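# Set cable runway's far end onto bracket between lugs

## Task

Place the far end of the cable runway securely on the bracket so it rests between the two lugs, then open the grippers and pull the arms away; it counts only if the runway stays there without any robot holding or supporting it.

## Robot and tools

ROBOTS. Four identical i2rt Big YAM arms: arm1, arm2, arm3, arm4. Each has six revolute joints, a two-finger gripper and a wrist camera. With joints 1 and 6 at zero and the hand level and pointing forward, the wrist camera rides on top of the hand looking toward the fingertips. Reach is about 1.0 m from the joint1 axis. Two room cameras, cam_high and cam_low, are fixed in the scene.

FRAMES. One shared scene frame, origin on the floor, +z up. The hand point is midway between the fingertips; the hand z axis runs along the fingers and the fingers open and close along the hand y axis. Foot poses are never printed, so hand positions must be judged from images and joint angles.

JOINTS (all absolute targets, radians except the gripper, with the done-tolerance in brackets):
joint1_rad -2.879 to 2.879 (±0.045): base yaw; positive is counter-clockwise viewed from above; 0 means the arm extends the way its foot faces.
joint2_rad 0 to 3.141 (±0.14): shoulder; 0 has the upper arm roughly level and pointing back; increasing lifts it up then forward.
joint3_rad 0 to 3.019 (±0.09): elbow; 0 is folded against the upper arm; increasing opens it.
joint4_rad -1.692 to 1.57 (±0.055): hand pitch; positive tips the fingers up.
joint5_rad -1.57 to 1.57 (±0.03): sideways hand swing; positive goes to the arm's right.
joint6_rad -2.094 to 2.094 (±0.035): hand roll; positive is clockwise when looking from behind the hand.
gripper_m 0 to 0.093 metres (±0.003): fingertip separation, not an offset. Grip force tops out near 50 to 62 N per pad, lower on some units.

TOOL execute_actions. Arguments: actions, a list holding exactly one action or nothing; cameras, optional list of camera names (arm1_cam_wrist, arm2_cam_wrist, arm3_cam_wrist, arm4_cam_wrist, cam_high, cam_low, or all). Omitted, null or ["all"] returns every camera; [] returns none; an unknown name rejects the call. The action is an object keyed by arm name; each arm has one key, joints, an object mapping any subset of the seven joint names above to absolute target values. Every arm in the action starts at once; they may finish at different times. Joints or arms you leave out are not reset and may keep pushing toward an earlier target. An unknown key or out-of-range value rejects the entire call and nothing moves. An empty actions list just reports state and images. Joint speeds differ, so the hand may sweep a wide, unexpected path between postures; use intermediate postures near other arms or objects.

TOOL wait. Argument seconds, 0 to 10. Commands nothing; the scene keeps running and the result matches an empty execute_actions.

TOOL zoom_image. Arguments camera (one of the six names) and region [x0, y0, x1, y1] in pixels of that camera's most recent full image, top-left is (0, 0), region at most 504 by 504. Only cameras included in the latest result can be zoomed.

TOOL finished_scene. Argument scene: the integer number of the scene being closed. Irreversible; the robot first holds its last command, and the result reports success. Call it only after the runway rests on the bracket unaided and the arms have backed off. Replying with no tool call also ends things.

RESULT LINES. Each result gives per-robot state, including joint_positions, and images listed in the order named by the pictures line. joint_status tells how each commanded motion ended: done within tolerance; off_target (stopped short, may still be pushing); contact_stop or time_out (target dropped, joint holds where it stopped, except a time_out joint that keeps pushing toward its target or a nearby clamped one, at most 0.375, 0.375, 0.113, 0.225, 0.075, 0.3 rad away for joints 1 to 6, and moves there if the obstacle clears); not_followed (a self- and inter-arm collision check refused that arm's joint targets, usually with a cause line; the gripper part still executes, and the refused targets may be retried on later actions). on_its_own lists joints doing things this call did not command; its held at value is the target, not the current angle. To relieve a pushing joint, command its reported position. A joint carrying load may sag. A tiny change from the current position may not move a joint at all. MOTOR HOT appears from 85 °C; at 100 °C an OVER-TEMPERATURE FAULT drops that whole arm and its gripper until cooled, and its joints show limit_stop_at_motor_heat (resend targets afterward; that distance says nothing about contact). If one call reports a stop, the remaining execute_actions, wait and finished_scene calls in the same reply are skipped.

AVOID. Never press two robots together hard: that fails immediately, and a heavy collision may too. The collision check can act late and ignores fingers, gripper housings and wrist cameras, and no state line reports arm-on-arm contact. Objects touching robots are fine. Do not knock anything off the work area or onto the floor. Avoid dropping, slipping, slamming, hard impacts and prolonged heavy pushing, which heat motors and hurt the outcome. Loose objects may occasionally get a brief nudge from outside, so check placement in images before finishing. Faster robot motion is better when the job succeeds.

Each tool is called after "Call:" by a JSON object that holds its "fn" and its "kwargs".

## Session

I'll start by checking the current state and camera views.

Call:
{"fn": "execute_actions", "kwargs": {"actions": []}}

Scene clock: 0.00 s.
Motor temperatures (°C, as the motors report them): arm1=[33 31 31 33 32 33] | arm2=[31 31 31 34 34 33] | arm3=[32 33 33 32 31 33] | arm4=[34 33 32 33 34 34]
arm1.joint_positions: joint1_rad=-0.167 joint2_rad=+0.630 joint3_rad=+1.403 joint4_rad=-1.246 joint5_rad=-0.018 joint6_rad=+0.187 gripper_m=+0.094
arm1.joint_status: not commanded
arm1.hand: x=-0.9141 y=-0.2448 z=+1.3636 quat_wxyz=(-0.387, +0.428, -0.739, -0.347) (m; scene frame)
arm2.joint_positions: joint1_rad=+0.034 joint2_rad=+0.634 joint3_rad=+1.432 joint4_rad=-1.313 joint5_rad=+0.037 joint6_rad=+0.306 gripper_m=+0.094
arm2.joint_status: not commanded
arm2.hand: x=-0.3126 y=+0.2916 z=+1.3303 quat_wxyz=(-0.397, -0.706, -0.490, +0.321) (m; scene frame)
arm3.joint_positions: joint1_rad=-0.217 joint2_rad=+0.568 joint3_rad=+1.374 joint4_rad=-1.504 joint5_rad=-0.155 joint6_rad=-0.163 gripper_m=+0.095
arm3.joint_status: not commanded
arm3.hand: x=+0.6078 y=-0.3464 z=+1.3043 quat_wxyz=(-0.276, +0.698, -0.576, -0.324) (m; scene frame)
arm4.joint_positions: joint1_rad=+0.006 joint2_rad=+0.575 joint3_rad=+1.407 joint4_rad=-1.144 joint5_rad=+0.149 joint6_rad=-0.048 gripper_m=+0.095
arm4.joint_status: not commanded
arm4.hand: x=+1.2182 y=+0.2651 z=+1.4080 quat_wxyz=(-0.384, -0.559, -0.585, +0.445) (m; scene frame)
pictures: arm1_cam_wrist, arm2_cam_wrist, arm3_cam_wrist, arm4_cam_wrist, cam_high, cam_low
Images, in order (width x height): arm1_cam_wrist 504x504, arm2_cam_wrist 504x504, arm3_cam_wrist 504x504, arm4_cam_wrist 504x504, cam_high 896x504, cam_low 896x504.

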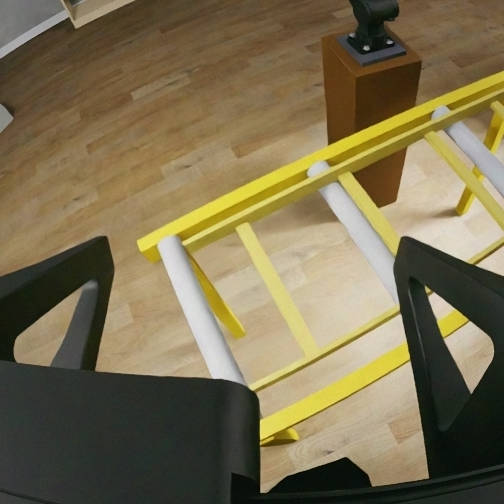

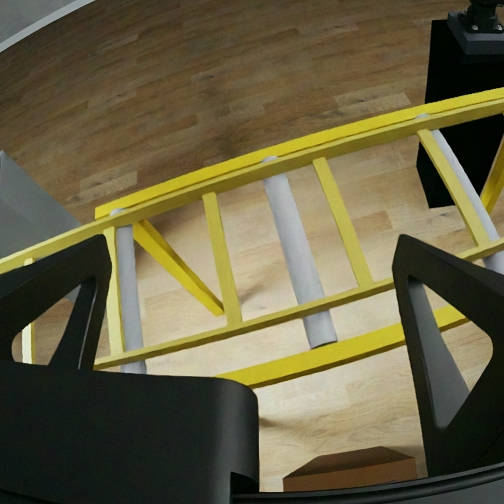

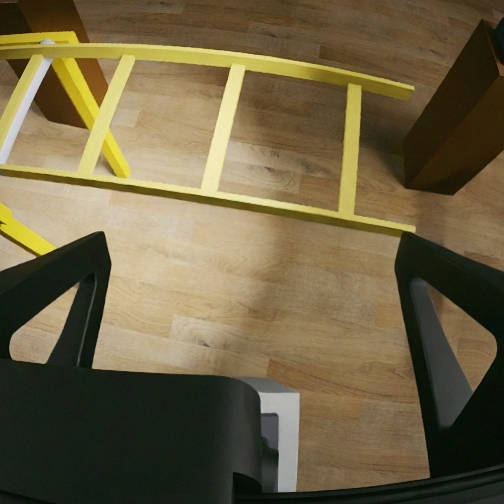

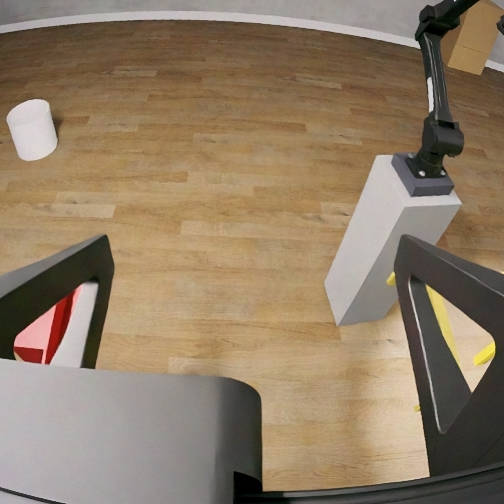

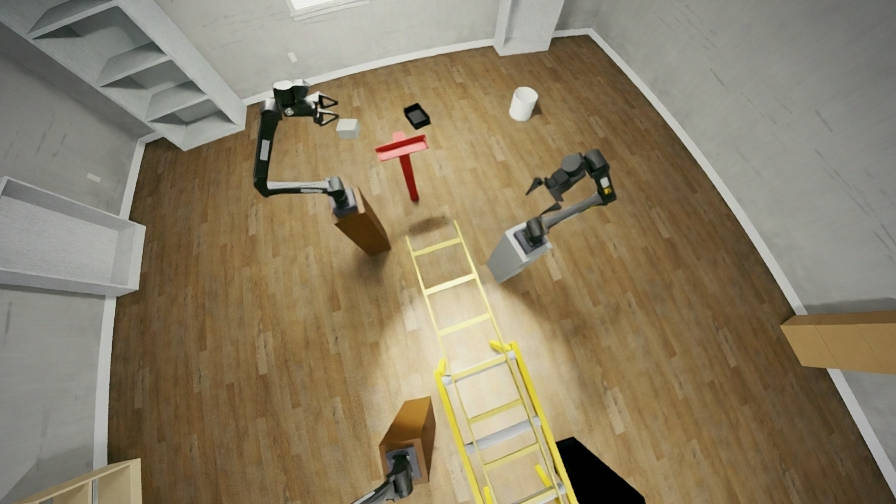

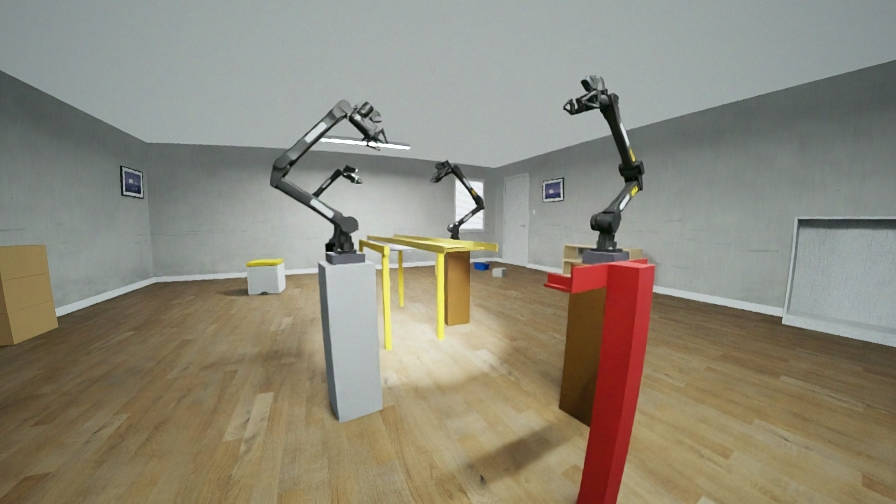

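Call:
{"fn": "zoom_image", "kwargs": {"camera": "cam_high", "region": [250, 60, 650, 400]}}

Call:
{"fn": "zoom_image", "kwargs": {"camera": "cam_low", "region": [300, 150, 700, 450]}}

Region (250, 60, 650, 400) of cam_high's 896x504 image, scaled by 1.260, with more detail than that image has; it fills the top 428 rows of this view, and the rest is white.

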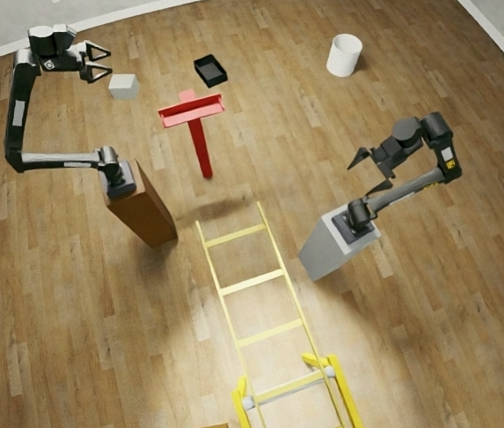

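Region (300, 150, 700, 450) of cam_low's 896x504 image, scaled by 1.260, with more detail than that image has; it fills the top 378 rows of this view, and the rest is white.

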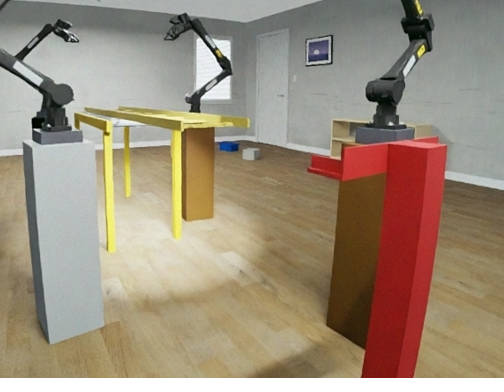

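Call:
{"fn": "execute_actions", "kwargs": {"actions": [{"arm3": {"joints": {"joint1_rad": 0.0, "joint2_rad": 1.6, "joint3_rad": 1.5, "joint4_rad": -1.47, "joint5_rad": 0.0, "joint6_rad": 0.0}}, "arm4": {"joints": {"joint1_rad": 0.0, "joint2_rad": 1.3, "joint3_rad": 1.3, "joint4_rad": -1.2, "joint5_rad": 0.0, "joint6_rad": 0.0}}}], "cameras": ["arm3_cam_wrist", "arm4_cam_wrist", "cam_high"]}}

Scene clock: 41.43 s.
Motor temperatures (°C, as the motors report them): arm1=[33 31 39 33 32 33] | arm2=[31 31 37 34 34 33] | arm3=[32 33 39 32 31 33] | arm4=[34 33 39 33 34 34]
arm1.joint_positions: joint1_rad=-0.167 joint2_rad=+0.630 joint3_rad=+1.403 joint4_rad=-1.246 joint5_rad=-0.018 joint6_rad=+0.187 gripper_m=+0.094
arm1.joint_status: not commanded
arm1.hand: x=-0.9141 y=-0.2448 z=+1.3636 quat_wxyz=(-0.387, +0.428, -0.739, -0.347) (m; scene frame)
arm2.joint_positions: joint1_rad=+0.034 joint2_rad=+0.634 joint3_rad=+1.432 joint4_rad=-1.313 joint5_rad=+0.037 joint6_rad=+0.306 gripper_m=+0.094
arm2.joint_status: not commanded
arm2.hand: x=-0.3126 y=+0.2916 z=+1.3303 quat_wxyz=(-0.397, -0.706, -0.490, +0.321) (m; scene frame)
arm3.joint_positions: joint1_rad=-0.007 joint2_rad=+1.608 joint3_rad=+1.491 joint4_rad=-1.474 joint5_rad=-0.003 joint6_rad=-0.010 gripper_m=+0.095
arm3.joint_status: all done
arm3.hand: x=+0.5409 y=-0.0680 z=+1.0094 quat_wxyz=(+0.014, +0.768, -0.640, +0.004) (m; scene frame)
arm4.joint_positions: joint1_rad=+0.006 joint2_rad=+1.314 joint3_rad=+1.283 joint4_rad=-1.183 joint5_rad=+0.002 joint6_rad=-0.016 gripper_m=+0.095
arm4.joint_status: all done
arm4.hand: x=+1.2672 y=+0.0421 z=+1.0783 quat_wxyz=(-0.129, -0.653, -0.737, +0.119) (m; scene frame)
pictures: arm3_cam_wrist, arm4_cam_wrist, cam_high
Images, in order (width x height): arm3_cam_wrist 504x504, arm4_cam_wrist 504x504, cam_high 896x504.

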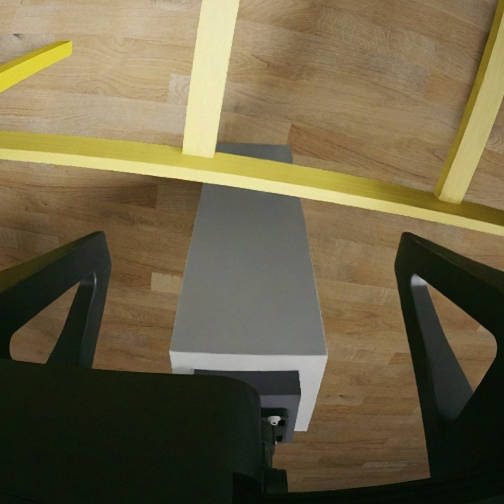

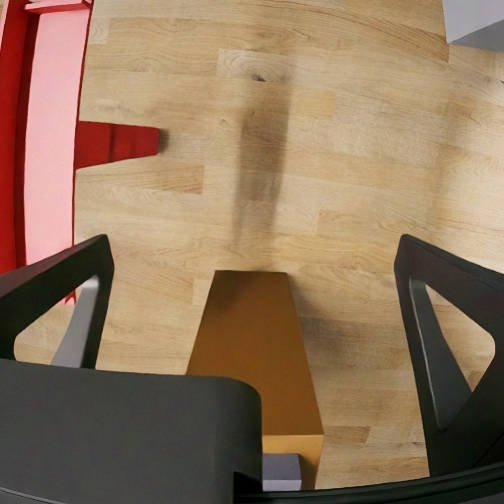

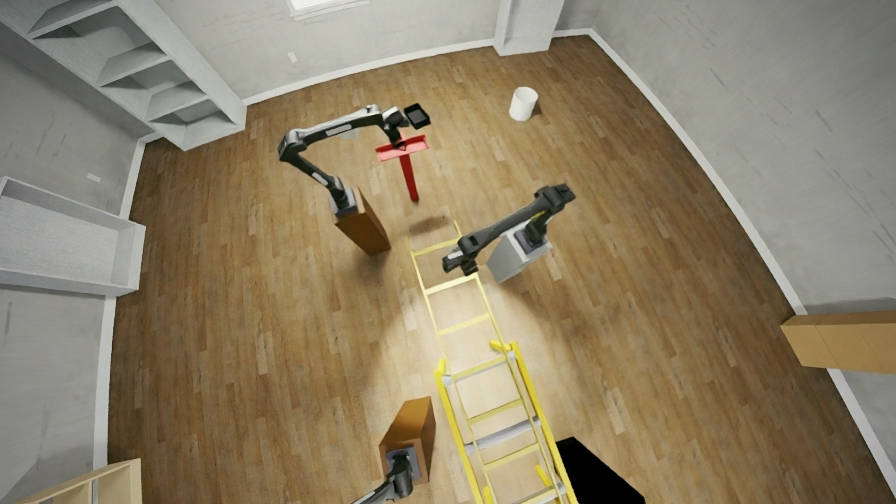

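Call:
{"fn": "execute_actions", "kwargs": {"actions": [{"arm3": {"joints": {"joint1_rad": 0.0, "joint2_rad": 1.871, "joint3_rad": 1.631, "joint4_rad": -1.331, "joint5_rad": 0.0, "joint6_rad": 0.18}}, "arm4": {"joints": {"joint1_rad": -1.054, "joint2_rad": 1.871, "joint3_rad": 1.871, "joint4_rad": -1.571, "joint5_rad": 0.0, "joint6_rad": -0.934}}}], "cameras": ["arm3_cam_wrist", "arm4_cam_wrist", "cam_high"]}}

Scene clock: 138.17 s.
Motor temperatures (°C, as the motors report them): arm1=[33 31 42 33 32 33] | arm2=[31 31 41 35 34 33] | arm3=[32 38 43 32 31 33] | arm4=[34 37 46 33 34 34]
arm1.joint_positions: joint1_rad=-0.167 joint2_rad=+0.630 joint3_rad=+1.403 joint4_rad=-1.246 joint5_rad=-0.018 joint6_rad=+0.187 gripper_m=+0.094
arm1.joint_status: not commanded
arm1.hand: x=-0.9141 y=-0.2448 z=+1.3636 quat_wxyz=(-0.387, +0.428, -0.739, -0.347) (m; scene frame)
arm2.joint_positions: joint1_rad=+0.034 joint2_rad=+0.634 joint3_rad=+1.432 joint4_rad=-1.313 joint5_rad=+0.037 joint6_rad=+0.306 gripper_m=+0.094
arm2.joint_status: not commanded
arm2.hand: x=-0.3126 y=+0.2916 z=+1.3303 quat_wxyz=(-0.397, -0.706, -0.490, +0.321) (m; scene frame)
arm3.joint_positions: joint1_rad=-0.007 joint2_rad=+1.877 joint3_rad=+1.605 joint4_rad=-1.339 joint5_rad=-0.002 joint6_rad=+0.170 gripper_m=+0.095
arm3.joint_status: all done
arm3.hand: x=+0.5260 y=+0.0113 z=+0.9164 quat_wxyz=(+0.019, +0.708, -0.706, +0.012) (m; scene frame)
arm4.joint_positions: joint1_rad=-1.052 joint2_rad=+1.896 joint3_rad=+1.813 joint4_rad=-1.554 joint5_rad=+0.002 joint6_rad=-0.918 gripper_m=+0.095
arm4.joint_status: all done
arm4.hand: x=+0.7538 y=+0.1683 z=+0.9971 quat_wxyz=(-0.003, -0.719, -0.694, -0.035) (m; scene frame)
pictures: arm3_cam_wrist, arm4_cam_wrist, cam_high
Images, in order (width x height): arm3_cam_wrist 504x504, arm4_cam_wrist 504x504, cam_high 896x504.

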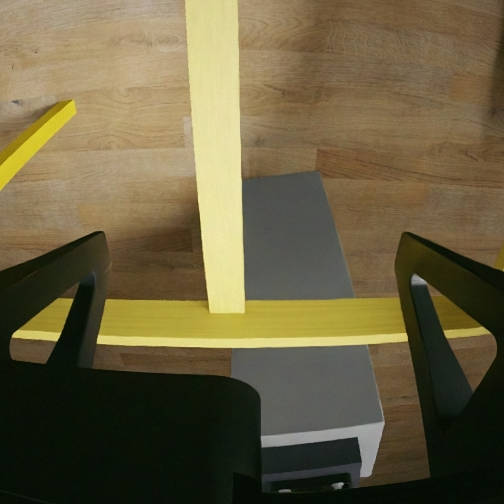

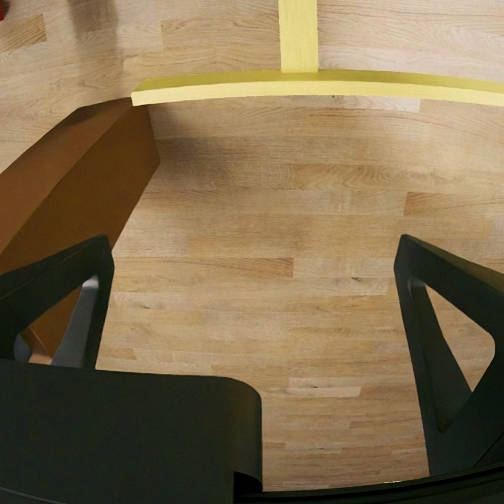

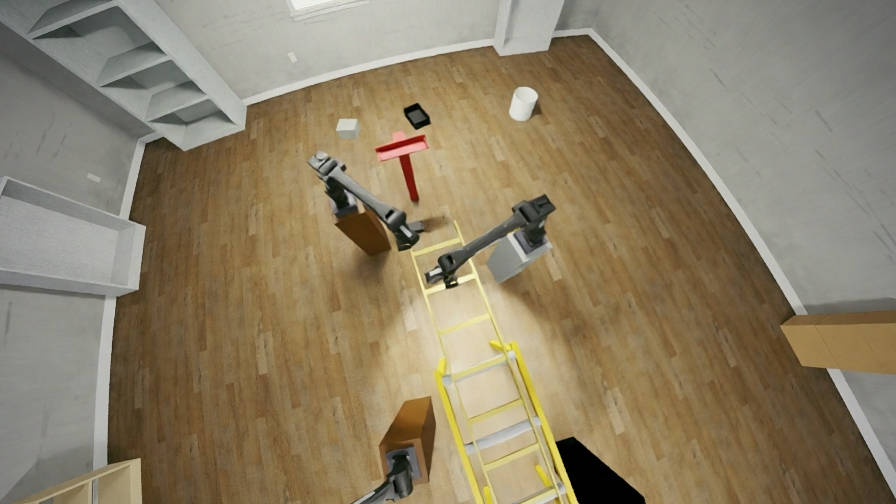

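Call:
{"fn": "execute_actions", "kwargs": {"actions": [{"arm3": {"joints": {"joint1_rad": 0.02, "joint2_rad": 1.906, "joint3_rad": 1.57, "joint4_rad": -1.24, "joint6_rad": 0.19}}, "arm4": {"joints": {"joint1_rad": -0.913, "joint2_rad": 2.23, "joint3_rad": 2.27, "joint4_rad": -1.54, "joint6_rad": -0.79}}}], "cameras": ["arm3_cam_wrist", "arm4_cam_wrist", "cam_low"]}}

Scene clock: 163.77 s.
Motor temperatures (°C, as the motors report them): arm1=[33 31 43 33 32 33] | arm2=[31 31 41 35 34 33] | arm3=[32 40 45 32 31 33] | arm4=[34 41 50 33 34 34]
arm1.joint_positions: joint1_rad=-0.167 joint2_rad=+0.630 joint3_rad=+1.403 joint4_rad=-1.246 joint5_rad=-0.018 joint6_rad=+0.187 gripper_m=+0.094
arm1.joint_status: not commanded
arm1.hand: x=-0.9141 y=-0.2448 z=+1.3636 quat_wxyz=(-0.387, +0.428, -0.739, -0.347) (m; scene frame)
arm2.joint_positions: joint1_rad=+0.034 joint2_rad=+0.634 joint3_rad=+1.432 joint4_rad=-1.313 joint5_rad=+0.037 joint6_rad=+0.306 gripper_m=+0.094
arm2.joint_status: not commanded
arm2.hand: x=-0.3126 y=+0.2916 z=+1.3303 quat_wxyz=(-0.397, -0.706, -0.490, +0.321) (m; scene frame)
arm3.joint_positions: joint1_rad=+0.015 joint2_rad=+1.896 joint3_rad=+1.574 joint4_rad=-1.253 joint5_rad=-0.002 joint6_rad=+0.180 gripper_m=+0.095
arm3.joint_status: all done
arm3.hand: x=+0.5115 y=+0.0182 z=+0.8947 quat_wxyz=(+0.008, +0.712, -0.702, -0.002) (m; scene frame)
arm4.joint_positions: joint1_rad=-0.915 joint2_rad=+2.250 joint3_rad=+2.212 joint4_rad=-1.552 joint5_rad=+0.000 joint6_rad=-0.806 gripper_m=+0.095
arm4.joint_status: all done
arm4.hand: x=+0.7173 y=+0.0273 z=+0.9283 quat_wxyz=(+0.001, -0.711, -0.703, -0.011) (m; scene frame)
pictures: arm3_cam_wrist, arm4_cam_wrist, cam_low
Images, in order (width x height): arm3_cam_wrist 504x504, arm4_cam_wrist 504x504, cam_low 896x504.

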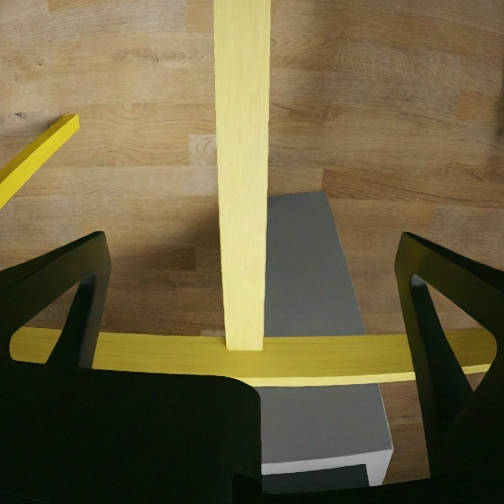

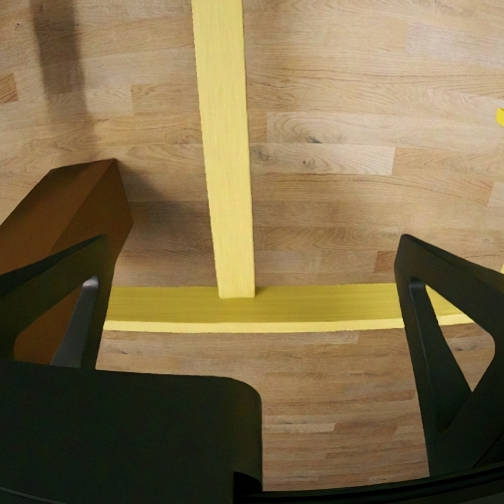

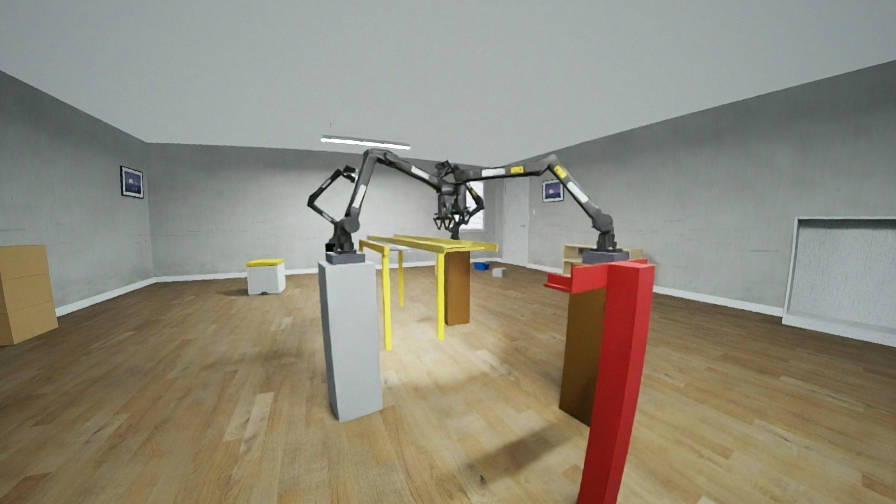

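Call:
{"fn": "execute_actions", "kwargs": {"actions": [{"arm3": {"joints": {"joint2_rad": 1.952, "joint3_rad": 1.488, "joint4_rad": -1.112}}, "arm4": {"joints": {"joint2_rad": 2.27, "joint3_rad": 2.125, "joint4_rad": -1.355}}}], "cameras": ["arm3_cam_wrist", "arm4_cam_wrist", "cam_low"]}}

Scene clock: 173.43 s.
Motor temperatures (°C, as the motors report them): arm1=[33 31 43 33 32 33] | arm2=[31 31 42 35 34 33] | arm3=[32 40 44 32 31 33] | arm4=[34 44 51 33 34 34]
arm1.joint_positions: joint1_rad=-0.167 joint2_rad=+0.630 joint3_rad=+1.403 joint4_rad=-1.246 joint5_rad=-0.018 joint6_rad=+0.187 gripper_m=+0.094
arm1.joint_status: not commanded
arm1.hand: x=-0.9141 y=-0.2448 z=+1.3636 quat_wxyz=(-0.387, +0.428, -0.739, -0.347) (m; scene frame)
arm2.joint_positions: joint1_rad=+0.034 joint2_rad=+0.634 joint3_rad=+1.432 joint4_rad=-1.313 joint5_rad=+0.037 joint6_rad=+0.306 gripper_m=+0.094
arm2.joint_status: not commanded
arm2.hand: x=-0.3126 y=+0.2916 z=+1.3303 quat_wxyz=(-0.397, -0.706, -0.490, +0.321) (m; scene frame)
arm3.joint_positions: joint1_rad=+0.015 joint2_rad=+1.956 joint3_rad=+1.487 joint4_rad=-1.125 joint5_rad=-0.002 joint6_rad=+0.180 gripper_m=+0.095
arm3.joint_status: all done
arm3.hand: x=+0.5119 y=+0.0117 z=+0.8309 quat_wxyz=(+0.014, +0.712, -0.702, +0.006) (m; scene frame)
arm4.joint_positions: joint1_rad=-0.915 joint2_rad=+2.262 joint3_rad=+2.121 joint4_rad=-1.375 joint5_rad=+0.000 joint6_rad=-0.806 gripper_m=+0.095
arm4.joint_status: all done
arm4.hand: x=+0.7045 y=+0.0154 z=+0.8857 quat_wxyz=(+0.002, -0.711, -0.703, +0.026) (m; scene frame)
pictures: arm3_cam_wrist, arm4_cam_wrist, cam_low
Images, in order (width x height): arm3_cam_wrist 504x504, arm4_cam_wrist 504x504, cam_low 896x504.

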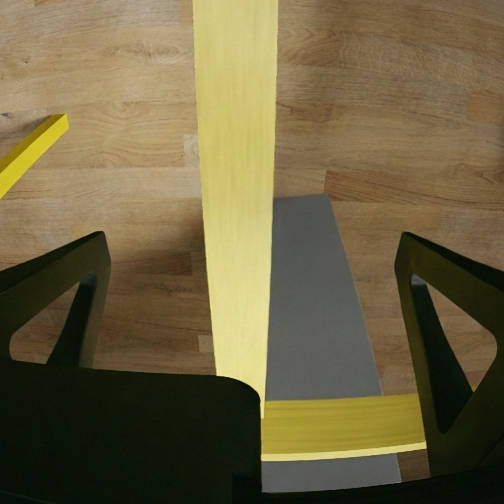

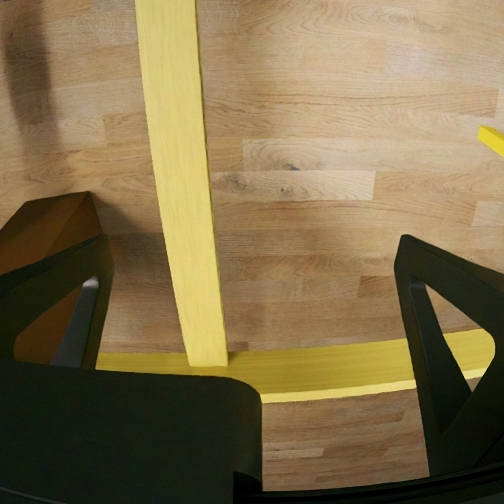

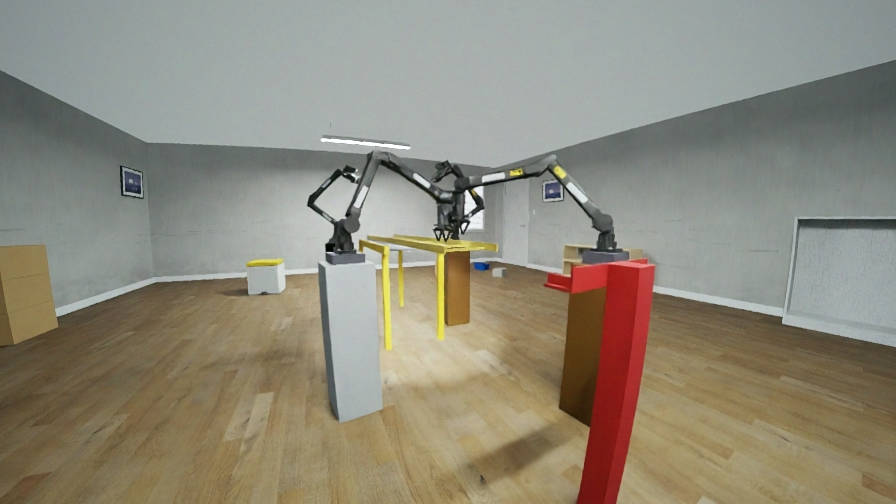

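Call:
{"fn": "execute_actions", "kwargs": {"actions": [{"arm3": {"joints": {"joint2_rad": 1.972, "joint3_rad": 1.455, "joint4_rad": -1.06}}, "arm4": {"joints": {"joint2_rad": 2.27, "joint3_rad": 1.96, "joint4_rad": -1.27}}}], "cameras": ["arm3_cam_wrist", "arm4_cam_wrist", "cam_low"]}}

Scene clock: 180.73 s.
Motor temperatures (°C, as the motors report them): arm1=[33 31 43 33 32 33] | arm2=[31 31 42 35 34 33] | arm3=[32 41 43 32 31 33] | arm4=[34 45 49 33 34 34]
arm1.joint_positions: joint1_rad=-0.167 joint2_rad=+0.630 joint3_rad=+1.403 joint4_rad=-1.246 joint5_rad=-0.018 joint6_rad=+0.187 gripper_m=+0.094
arm1.joint_status: not commanded
arm1.hand: x=-0.9141 y=-0.2448 z=+1.3636 quat_wxyz=(-0.387, +0.428, -0.739, -0.347) (m; scene frame)
arm2.joint_positions: joint1_rad=+0.034 joint2_rad=+0.634 joint3_rad=+1.432 joint4_rad=-1.313 joint5_rad=+0.037 joint6_rad=+0.306 gripper_m=+0.094
arm2.joint_status: not commanded
arm2.hand: x=-0.3126 y=+0.2916 z=+1.3303 quat_wxyz=(-0.397, -0.706, -0.490, +0.321) (m; scene frame)
arm3.joint_positions: joint1_rad=+0.015 joint2_rad=+1.959 joint3_rad=+1.459 joint4_rad=-1.072 joint5_rad=-0.002 joint6_rad=+0.180 gripper_m=+0.095
arm3.joint_status: all done
arm3.hand: x=+0.5116 y=+0.0123 z=+0.8198 quat_wxyz=(+0.008, +0.712, -0.702, -0.003) (m; scene frame)
arm4.joint_positions: joint1_rad=-0.915 joint2_rad=+2.268 joint3_rad=+1.952 joint4_rad=-1.289 joint5_rad=+0.000 joint6_rad=-0.805 gripper_m=+0.095
arm4.joint_status: all done
arm4.hand: x=+0.7304 y=+0.0401 z=+0.8189 quat_wxyz=(+0.001, -0.711, -0.703, -0.019) (m; scene frame)
pictures: arm3_cam_wrist, arm4_cam_wrist, cam_low
Images, in order (width x height): arm3_cam_wrist 504x504, arm4_cam_wrist 504x504, cam_low 896x504.

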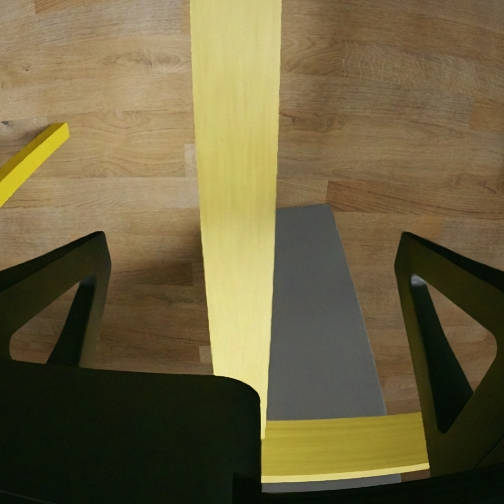

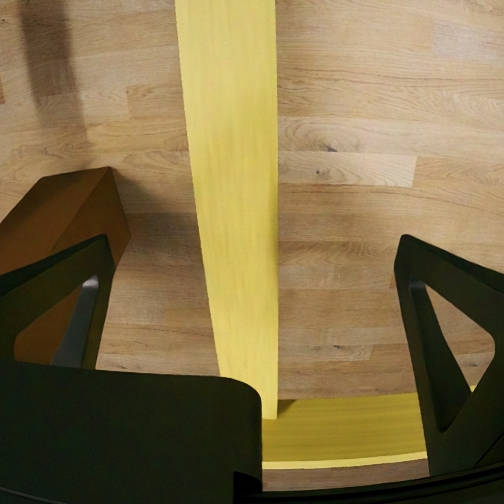

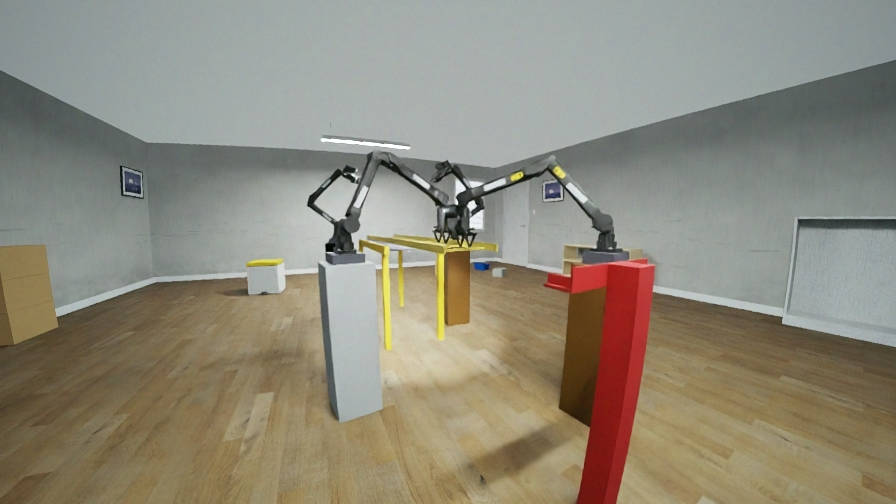

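Call:
{"fn": "execute_actions", "kwargs": {"actions": [{"arm3": {"joints": {"joint2_rad": 1.985, "joint3_rad": 1.40, "joint4_rad": -0.995}}, "arm4": {"joints": {"joint2_rad": 2.285, "joint3_rad": 1.895, "joint4_rad": -1.19}}}], "cameras": ["arm3_cam_wrist", "arm4_cam_wrist"]}}

Call:
{"fn": "execute_actions", "kwargs": {"actions": [{"arm3": {"joints": {"gripper_m": 0.0}}, "arm4": {"joints": {"gripper_m": 0.0}}}], "cameras": ["arm3_cam_wrist", "arm4_cam_wrist", "cam_low"]}}

Scene clock: 188.63 s.
Motor temperatures (°C, as the motors report them): arm1=[33 31 44 33 32 33] | arm2=[31 31 42 35 34 33] | arm3=[32 41 43 32 31 33] | arm4=[34 45 47 33 34 34]
arm1.joint_positions: joint1_rad=-0.167 joint2_rad=+0.630 joint3_rad=+1.403 joint4_rad=-1.246 joint5_rad=-0.018 joint6_rad=+0.187 gripper_m=+0.094
arm1.joint_status: not commanded
arm1.hand: x=-0.9141 y=-0.2448 z=+1.3636 quat_wxyz=(-0.387, +0.428, -0.739, -0.347) (m; scene frame)
arm2.joint_positions: joint1_rad=+0.034 joint2_rad=+0.634 joint3_rad=+1.432 joint4_rad=-1.313 joint5_rad=+0.037 joint6_rad=+0.306 gripper_m=+0.094
arm2.joint_status: not commanded
arm2.hand: x=-0.3126 y=+0.2916 z=+1.3303 quat_wxyz=(-0.397, -0.706, -0.490, +0.321) (m; scene frame)
arm3.joint_positions: joint1_rad=+0.015 joint2_rad=+1.977 joint3_rad=+1.403 joint4_rad=-1.007 joint5_rad=-0.002 joint6_rad=+0.180 gripper_m=+0.095
arm3.joint_status: all done
arm3.hand: x=+0.5134 y=+0.0015 z=+0.7921 quat_wxyz=(+0.010, +0.712, -0.702, +0.001) (m; scene frame)
arm4.joint_positions: joint1_rad=-0.915 joint2_rad=+2.272 joint3_rad=+1.892 joint4_rad=-1.209 joint5_rad=+0.000 joint6_rad=-0.805 gripper_m=+0.095
arm4.joint_status: all done
arm4.hand: x=+0.7328 y=+0.0424 z=+0.7947 quat_wxyz=(+0.001, -0.711, -0.703, -0.011) (m; scene frame)
pictures: arm3_cam_wrist, arm4_cam_wrist
Images, in order (width x height): arm3_cam_wrist 504x504, arm4_cam_wrist 504x504.

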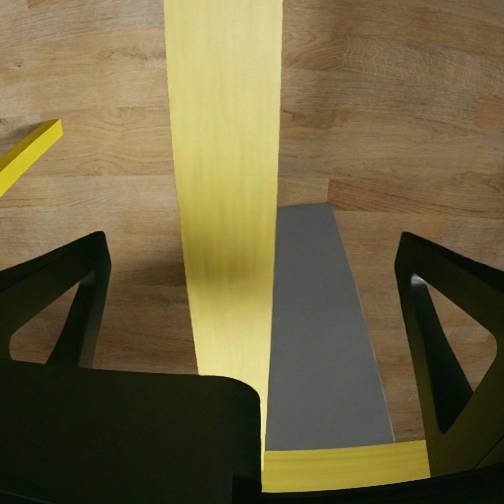

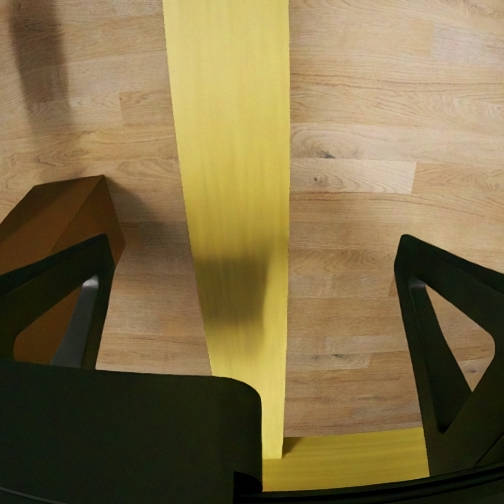

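Scene clock: 189.37 s.
Motor temperatures (°C, as the motors report them): arm1=[33 31 44 33 32 33] | arm2=[31 31 42 35 34 33] | arm3=[32 41 43 32 31 33] | arm4=[34 45 47 33 34 34]
arm1.joint_positions: joint1_rad=-0.167 joint2_rad=+0.630 joint3_rad=+1.403 joint4_rad=-1.246 joint5_rad=-0.018 joint6_rad=+0.187 gripper_m=+0.094
arm1.joint_status: not commanded
arm1.hand: x=-0.9141 y=-0.2448 z=+1.3636 quat_wxyz=(-0.387, +0.428, -0.739, -0.347) (m; scene frame)
arm2.joint_positions: joint1_rad=+0.034 joint2_rad=+0.634 joint3_rad=+1.432 joint4_rad=-1.313 joint5_rad=+0.037 joint6_rad=+0.306 gripper_m=+0.094
arm2.joint_status: not commanded
arm2.hand: x=-0.3126 y=+0.2916 z=+1.3303 quat_wxyz=(-0.397, -0.706, -0.490, +0.321) (m; scene frame)
arm3.joint_positions: joint1_rad=+0.025 joint2_rad=+1.977 joint3_rad=+1.402 joint4_rad=-1.002 joint5_rad=-0.006 joint6_rad=+0.184 gripper_m=+0.025
arm3.joint_status: gripper_m off_target (ended at +0.025, target +0.000)
arm3.hand: x=+0.5072 y=+0.0012 z=+0.7915 quat_wxyz=(+0.011, +0.714, -0.700, -0.002) (m; scene frame)
arm4.joint_positions: joint1_rad=-0.912 joint2_rad=+2.272 joint3_rad=+1.888 joint4_rad=-1.212 joint5_rad=-0.002 joint6_rad=-0.818 gripper_m=+0.025
arm4.joint_status: gripper_m off_target (ended at +0.025, target +0.000)
arm4.hand: x=+0.7364 y=+0.0423 z=+0.7931 quat_wxyz=(+0.000, -0.705, -0.709, -0.014) (m; scene frame)
pictures: arm3_cam_wrist, arm4_cam_wrist, cam_low
Images, in order (width x height): arm3_cam_wrist 504x504, arm4_cam_wrist 504x504, cam_low 896x504.

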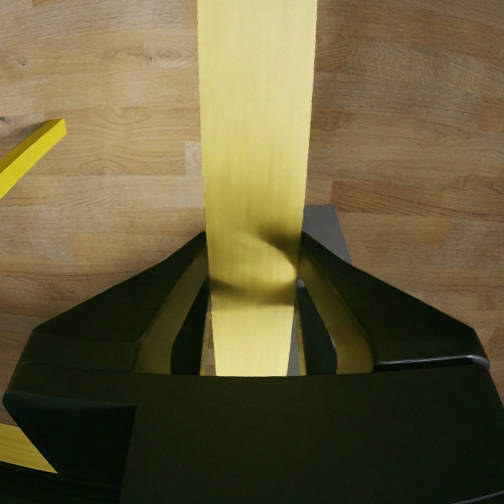

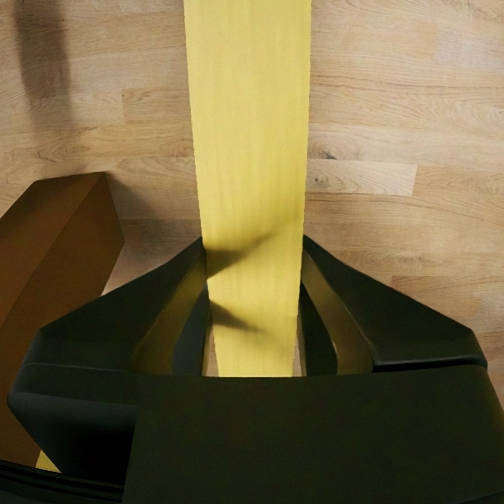

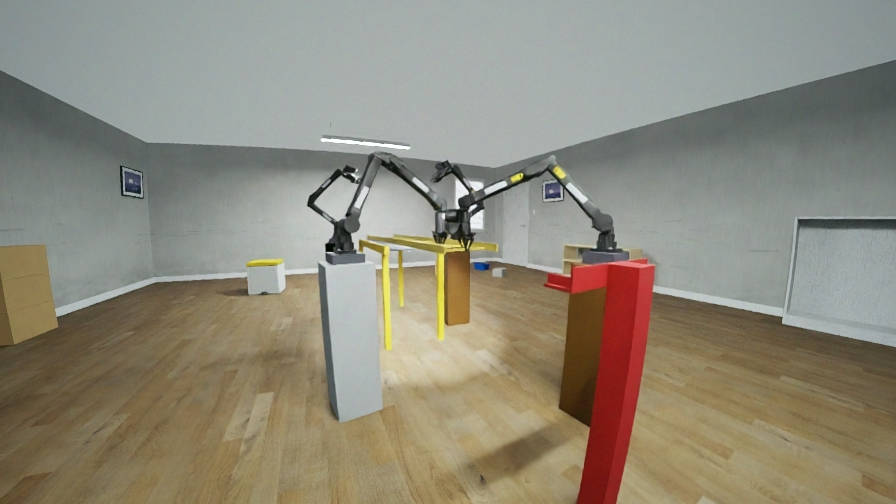

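Call:
{"fn": "execute_actions", "kwargs": {"actions": [{"arm3": {"joints": {"joint1_rad": -0.26, "joint2_rad": 1.939, "joint3_rad": 1.40, "joint4_rad": -1.032, "joint6_rad": -0.09}}, "arm4": {"joints": {"joint1_rad": -0.723, "joint2_rad": 1.984, "joint3_rad": 1.524, "joint4_rad": -1.111, "joint6_rad": -0.62}}}], "cameras": ["cam_high", "cam_low"]}}

Scene clock: 213.37 s.
Motor temperatures (°C, as the motors report them): arm1=[33 31 44 33 32 33] | arm2=[31 31 43 35 34 33] | arm3=[32 41 42 32 31 33] | arm4=[34 47 46 33 34 34]
arm1.joint_positions: joint1_rad=-0.167 joint2_rad=+0.630 joint3_rad=+1.403 joint4_rad=-1.246 joint5_rad=-0.018 joint6_rad=+0.187 gripper_m=+0.094
arm1.joint_status: not commanded
arm1.hand: x=-0.9141 y=-0.2448 z=+1.3636 quat_wxyz=(-0.387, +0.428, -0.739, -0.347) (m; scene frame)
arm2.joint_positions: joint1_rad=+0.034 joint2_rad=+0.634 joint3_rad=+1.432 joint4_rad=-1.313 joint5_rad=+0.037 joint6_rad=+0.306 gripper_m=+0.094
arm2.joint_status: not commanded
arm2.hand: x=-0.3126 y=+0.2916 z=+1.3303 quat_wxyz=(-0.397, -0.706, -0.490, +0.321) (m; scene frame)
arm3.joint_positions: joint1_rad=-0.262 joint2_rad=+1.965 joint3_rad=+1.390 joint4_rad=-1.022 joint5_rad=+0.000 joint6_rad=-0.092 gripper_m=+0.025
arm3.joint_status: all done
arm3.hand: x=+0.6654 y=+0.0023 z=+0.7925 quat_wxyz=(+0.016, +0.710, -0.704, +0.005) (m; scene frame)
arm4.joint_positions: joint1_rad=-0.718 joint2_rad=+2.043 joint3_rad=+1.479 joint4_rad=-1.088 joint5_rad=+0.004 joint6_rad=-0.641 gripper_m=+0.025
arm4.joint_status: all done
arm4.hand: x=+0.8960 y=+0.0467 z=+0.7935 quat_wxyz=(+0.010, -0.698, -0.714, -0.042) (m; scene frame)
pictures: cam_high, cam_low
Images, in order (width x height): cam_high 896x504, cam_low 896x504.

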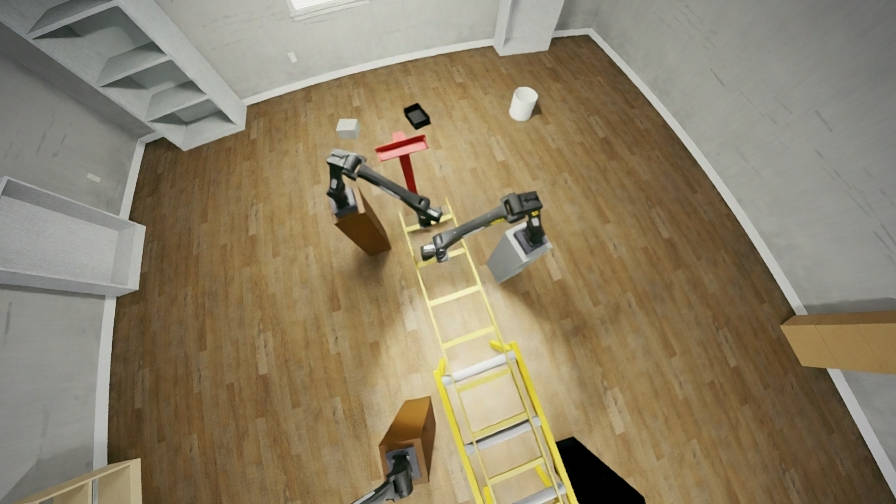

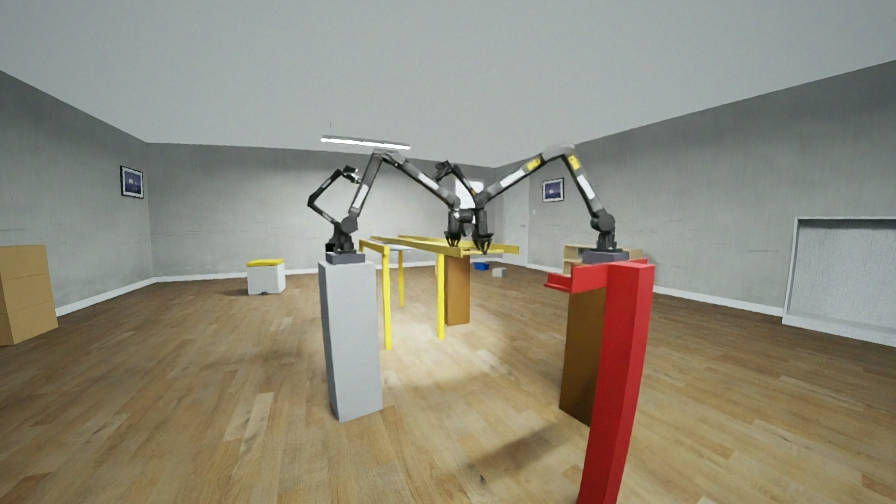

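Call:
{"fn": "execute_actions", "kwargs": {"actions": [{"arm3": {"joints": {"joint1_rad": -0.634, "joint2_rad": 2.038, "joint3_rad": 1.609, "joint4_rad": -1.142, "joint6_rad": -0.464}}, "arm4": {"joints": {"joint1_rad": -0.343, "joint2_rad": 1.692, "joint3_rad": 1.252, "joint4_rad": -1.131, "joint6_rad": -0.243}}}], "cameras": ["cam_high", "cam_low"]}}

Scene clock: 228.70 s.
Motor temperatures (°C, as the motors report them): arm1=[33 31 45 33 32 33] | arm2=[31 31 43 35 34 33] | arm3=[32 43 43 32 31 33] | arm4=[34 49 48 33 34 34]
arm1.joint_positions: joint1_rad=-0.167 joint2_rad=+0.630 joint3_rad=+1.403 joint4_rad=-1.246 joint5_rad=-0.018 joint6_rad=+0.187 gripper_m=+0.094
arm1.joint_status: not commanded
arm1.hand: x=-0.9141 y=-0.2448 z=+1.3636 quat_wxyz=(-0.387, +0.428, -0.739, -0.347) (m; scene frame)
arm2.joint_positions: joint1_rad=+0.034 joint2_rad=+0.634 joint3_rad=+1.432 joint4_rad=-1.313 joint5_rad=+0.037 joint6_rad=+0.306 gripper_m=+0.094
arm2.joint_status: not commanded
arm2.hand: x=-0.3126 y=+0.2916 z=+1.3303 quat_wxyz=(-0.397, -0.706, -0.490, +0.321) (m; scene frame)
arm3.joint_positions: joint1_rad=-0.621 joint2_rad=+2.065 joint3_rad=+1.608 joint4_rad=-1.117 joint5_rad=+0.001 joint6_rad=-0.449 gripper_m=+0.025
arm3.joint_status: all done
arm3.hand: x=+0.8784 y=+0.0049 z=+0.8058 quat_wxyz=(+0.008, +0.710, -0.704, -0.002) (m; scene frame)
arm4.joint_positions: joint1_rad=-0.342 joint2_rad=+1.840 joint3_rad=+1.199 joint4_rad=-1.070 joint5_rad=+0.002 joint6_rad=-0.270 gripper_m=+0.025
arm4.joint_status: joint2_rad time_out (moved -0.203 of -0.351); joint4_rad time_out (moved +0.018 of -0.043); the others done
arm4.on_its_own: joint2_rad reads +1.840 and still pushes toward +1.692 since a time_out; joint4_rad reads -1.070 and still pushes toward -1.131 since a time_out
arm4.hand: x=+1.1085 y=+0.0538 z=+0.8120 quat_wxyz=(+0.038, -0.696, -0.715, -0.062) (m; scene frame)
pictures: cam_high, cam_low
Images, in order (width x height): cam_high 896x504, cam_low 896x504.

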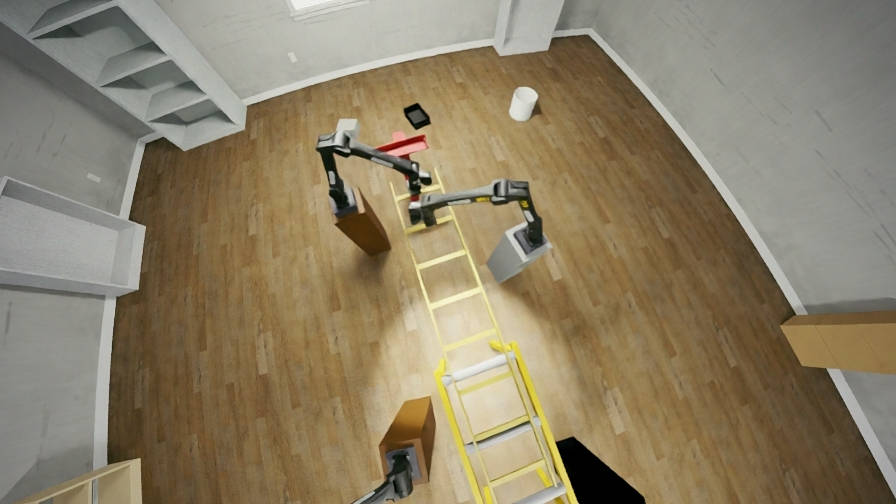

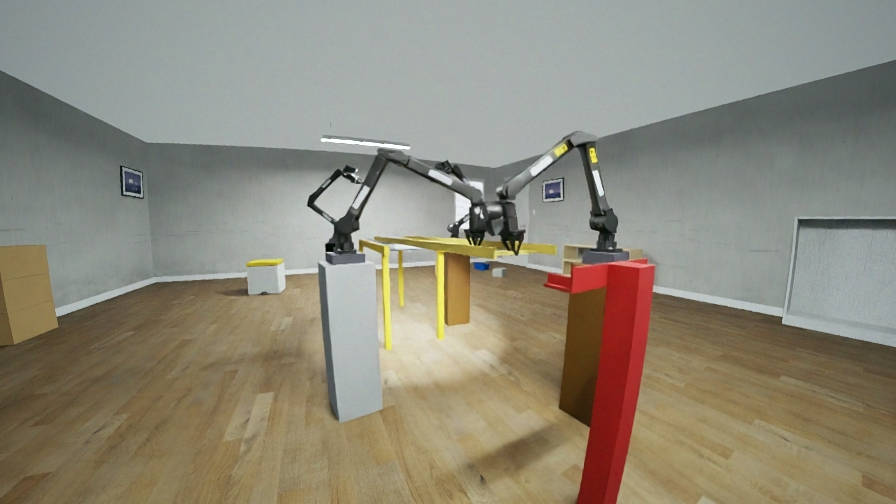

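Call:
{"fn": "execute_actions", "kwargs": {"actions": [{"arm3": {"joints": {"joint1_rad": -0.826, "joint2_rad": 2.23, "joint3_rad": 1.887, "joint4_rad": -1.228, "joint6_rad": -0.656}}, "arm4": {"joints": {"joint1_rad": -0.038, "joint2_rad": 1.75, "joint3_rad": 1.22, "joint4_rad": -1.03, "joint6_rad": 0.06}}}], "cameras": ["arm4_cam_wrist", "cam_high", "cam_low"]}}

Scene clock: 248.07 s.
Motor temperatures (°C, as the motors report them): arm1=[33 31 45 33 32 33] | arm2=[31 31 43 35 34 33] | arm3=[32 45 44 32 31 33] | arm4=[34 53 49 33 34 34]
arm1.joint_positions: joint1_rad=-0.167 joint2_rad=+0.630 joint3_rad=+1.403 joint4_rad=-1.246 joint5_rad=-0.018 joint6_rad=+0.187 gripper_m=+0.094
arm1.joint_status: not commanded
arm1.hand: x=-0.9141 y=-0.2448 z=+1.3636 quat_wxyz=(-0.387, +0.428, -0.739, -0.347) (m; scene frame)
arm2.joint_positions: joint1_rad=+0.034 joint2_rad=+0.634 joint3_rad=+1.432 joint4_rad=-1.313 joint5_rad=+0.037 joint6_rad=+0.306 gripper_m=+0.094
arm2.joint_status: not commanded
arm2.hand: x=-0.3126 y=+0.2916 z=+1.3303 quat_wxyz=(-0.397, -0.706, -0.490, +0.321) (m; scene frame)
arm3.joint_positions: joint1_rad=-0.818 joint2_rad=+2.243 joint3_rad=+1.882 joint4_rad=-1.220 joint5_rad=-0.001 joint6_rad=-0.643 gripper_m=+0.025
arm3.joint_status: all done
arm3.hand: x=+1.0168 y=-0.0057 z=+0.7908 quat_wxyz=(+0.011, +0.709, -0.706, -0.003) (m; scene frame)
arm4.joint_positions: joint1_rad=-0.041 joint2_rad=+1.859 joint3_rad=+1.167 joint4_rad=-0.998 joint5_rad=-0.004 joint6_rad=+0.046 gripper_m=+0.025
arm4.joint_status: all done
arm4.hand: x=+1.2471 y=+0.0417 z=+0.7926 quat_wxyz=(+0.045, -0.701, -0.710, -0.043) (m; scene frame)
pictures: arm4_cam_wrist, cam_high, cam_low
Images, in order (width x height): arm4_cam_wrist 504x504, cam_high 896x504, cam_low 896x504.

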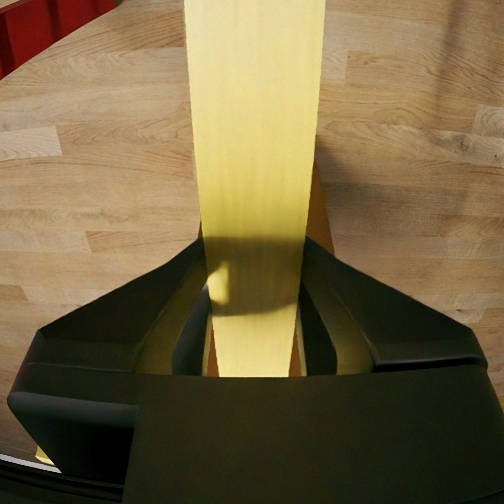

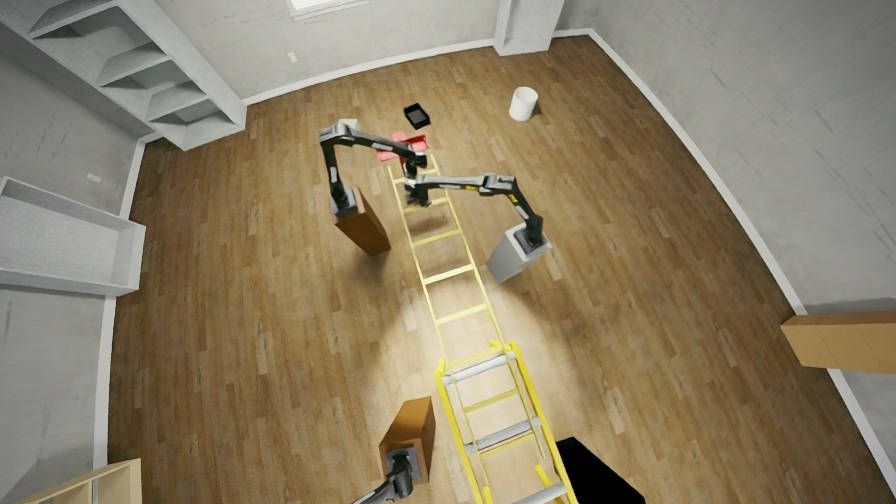

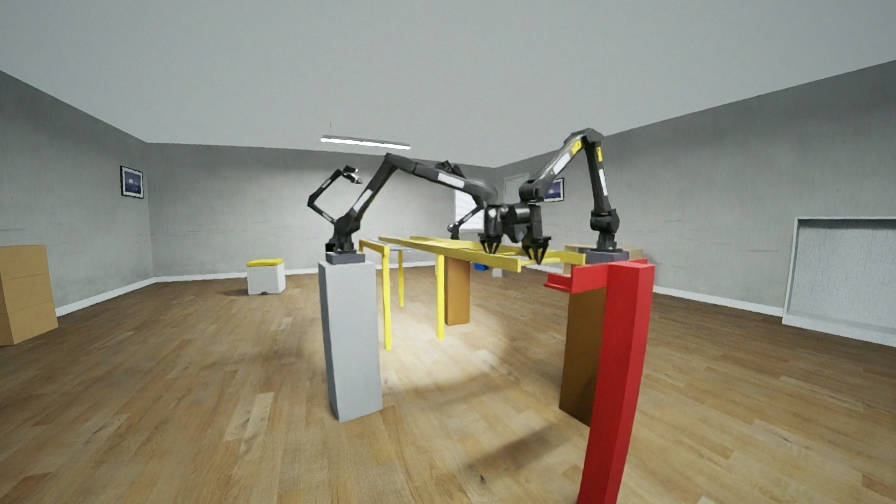

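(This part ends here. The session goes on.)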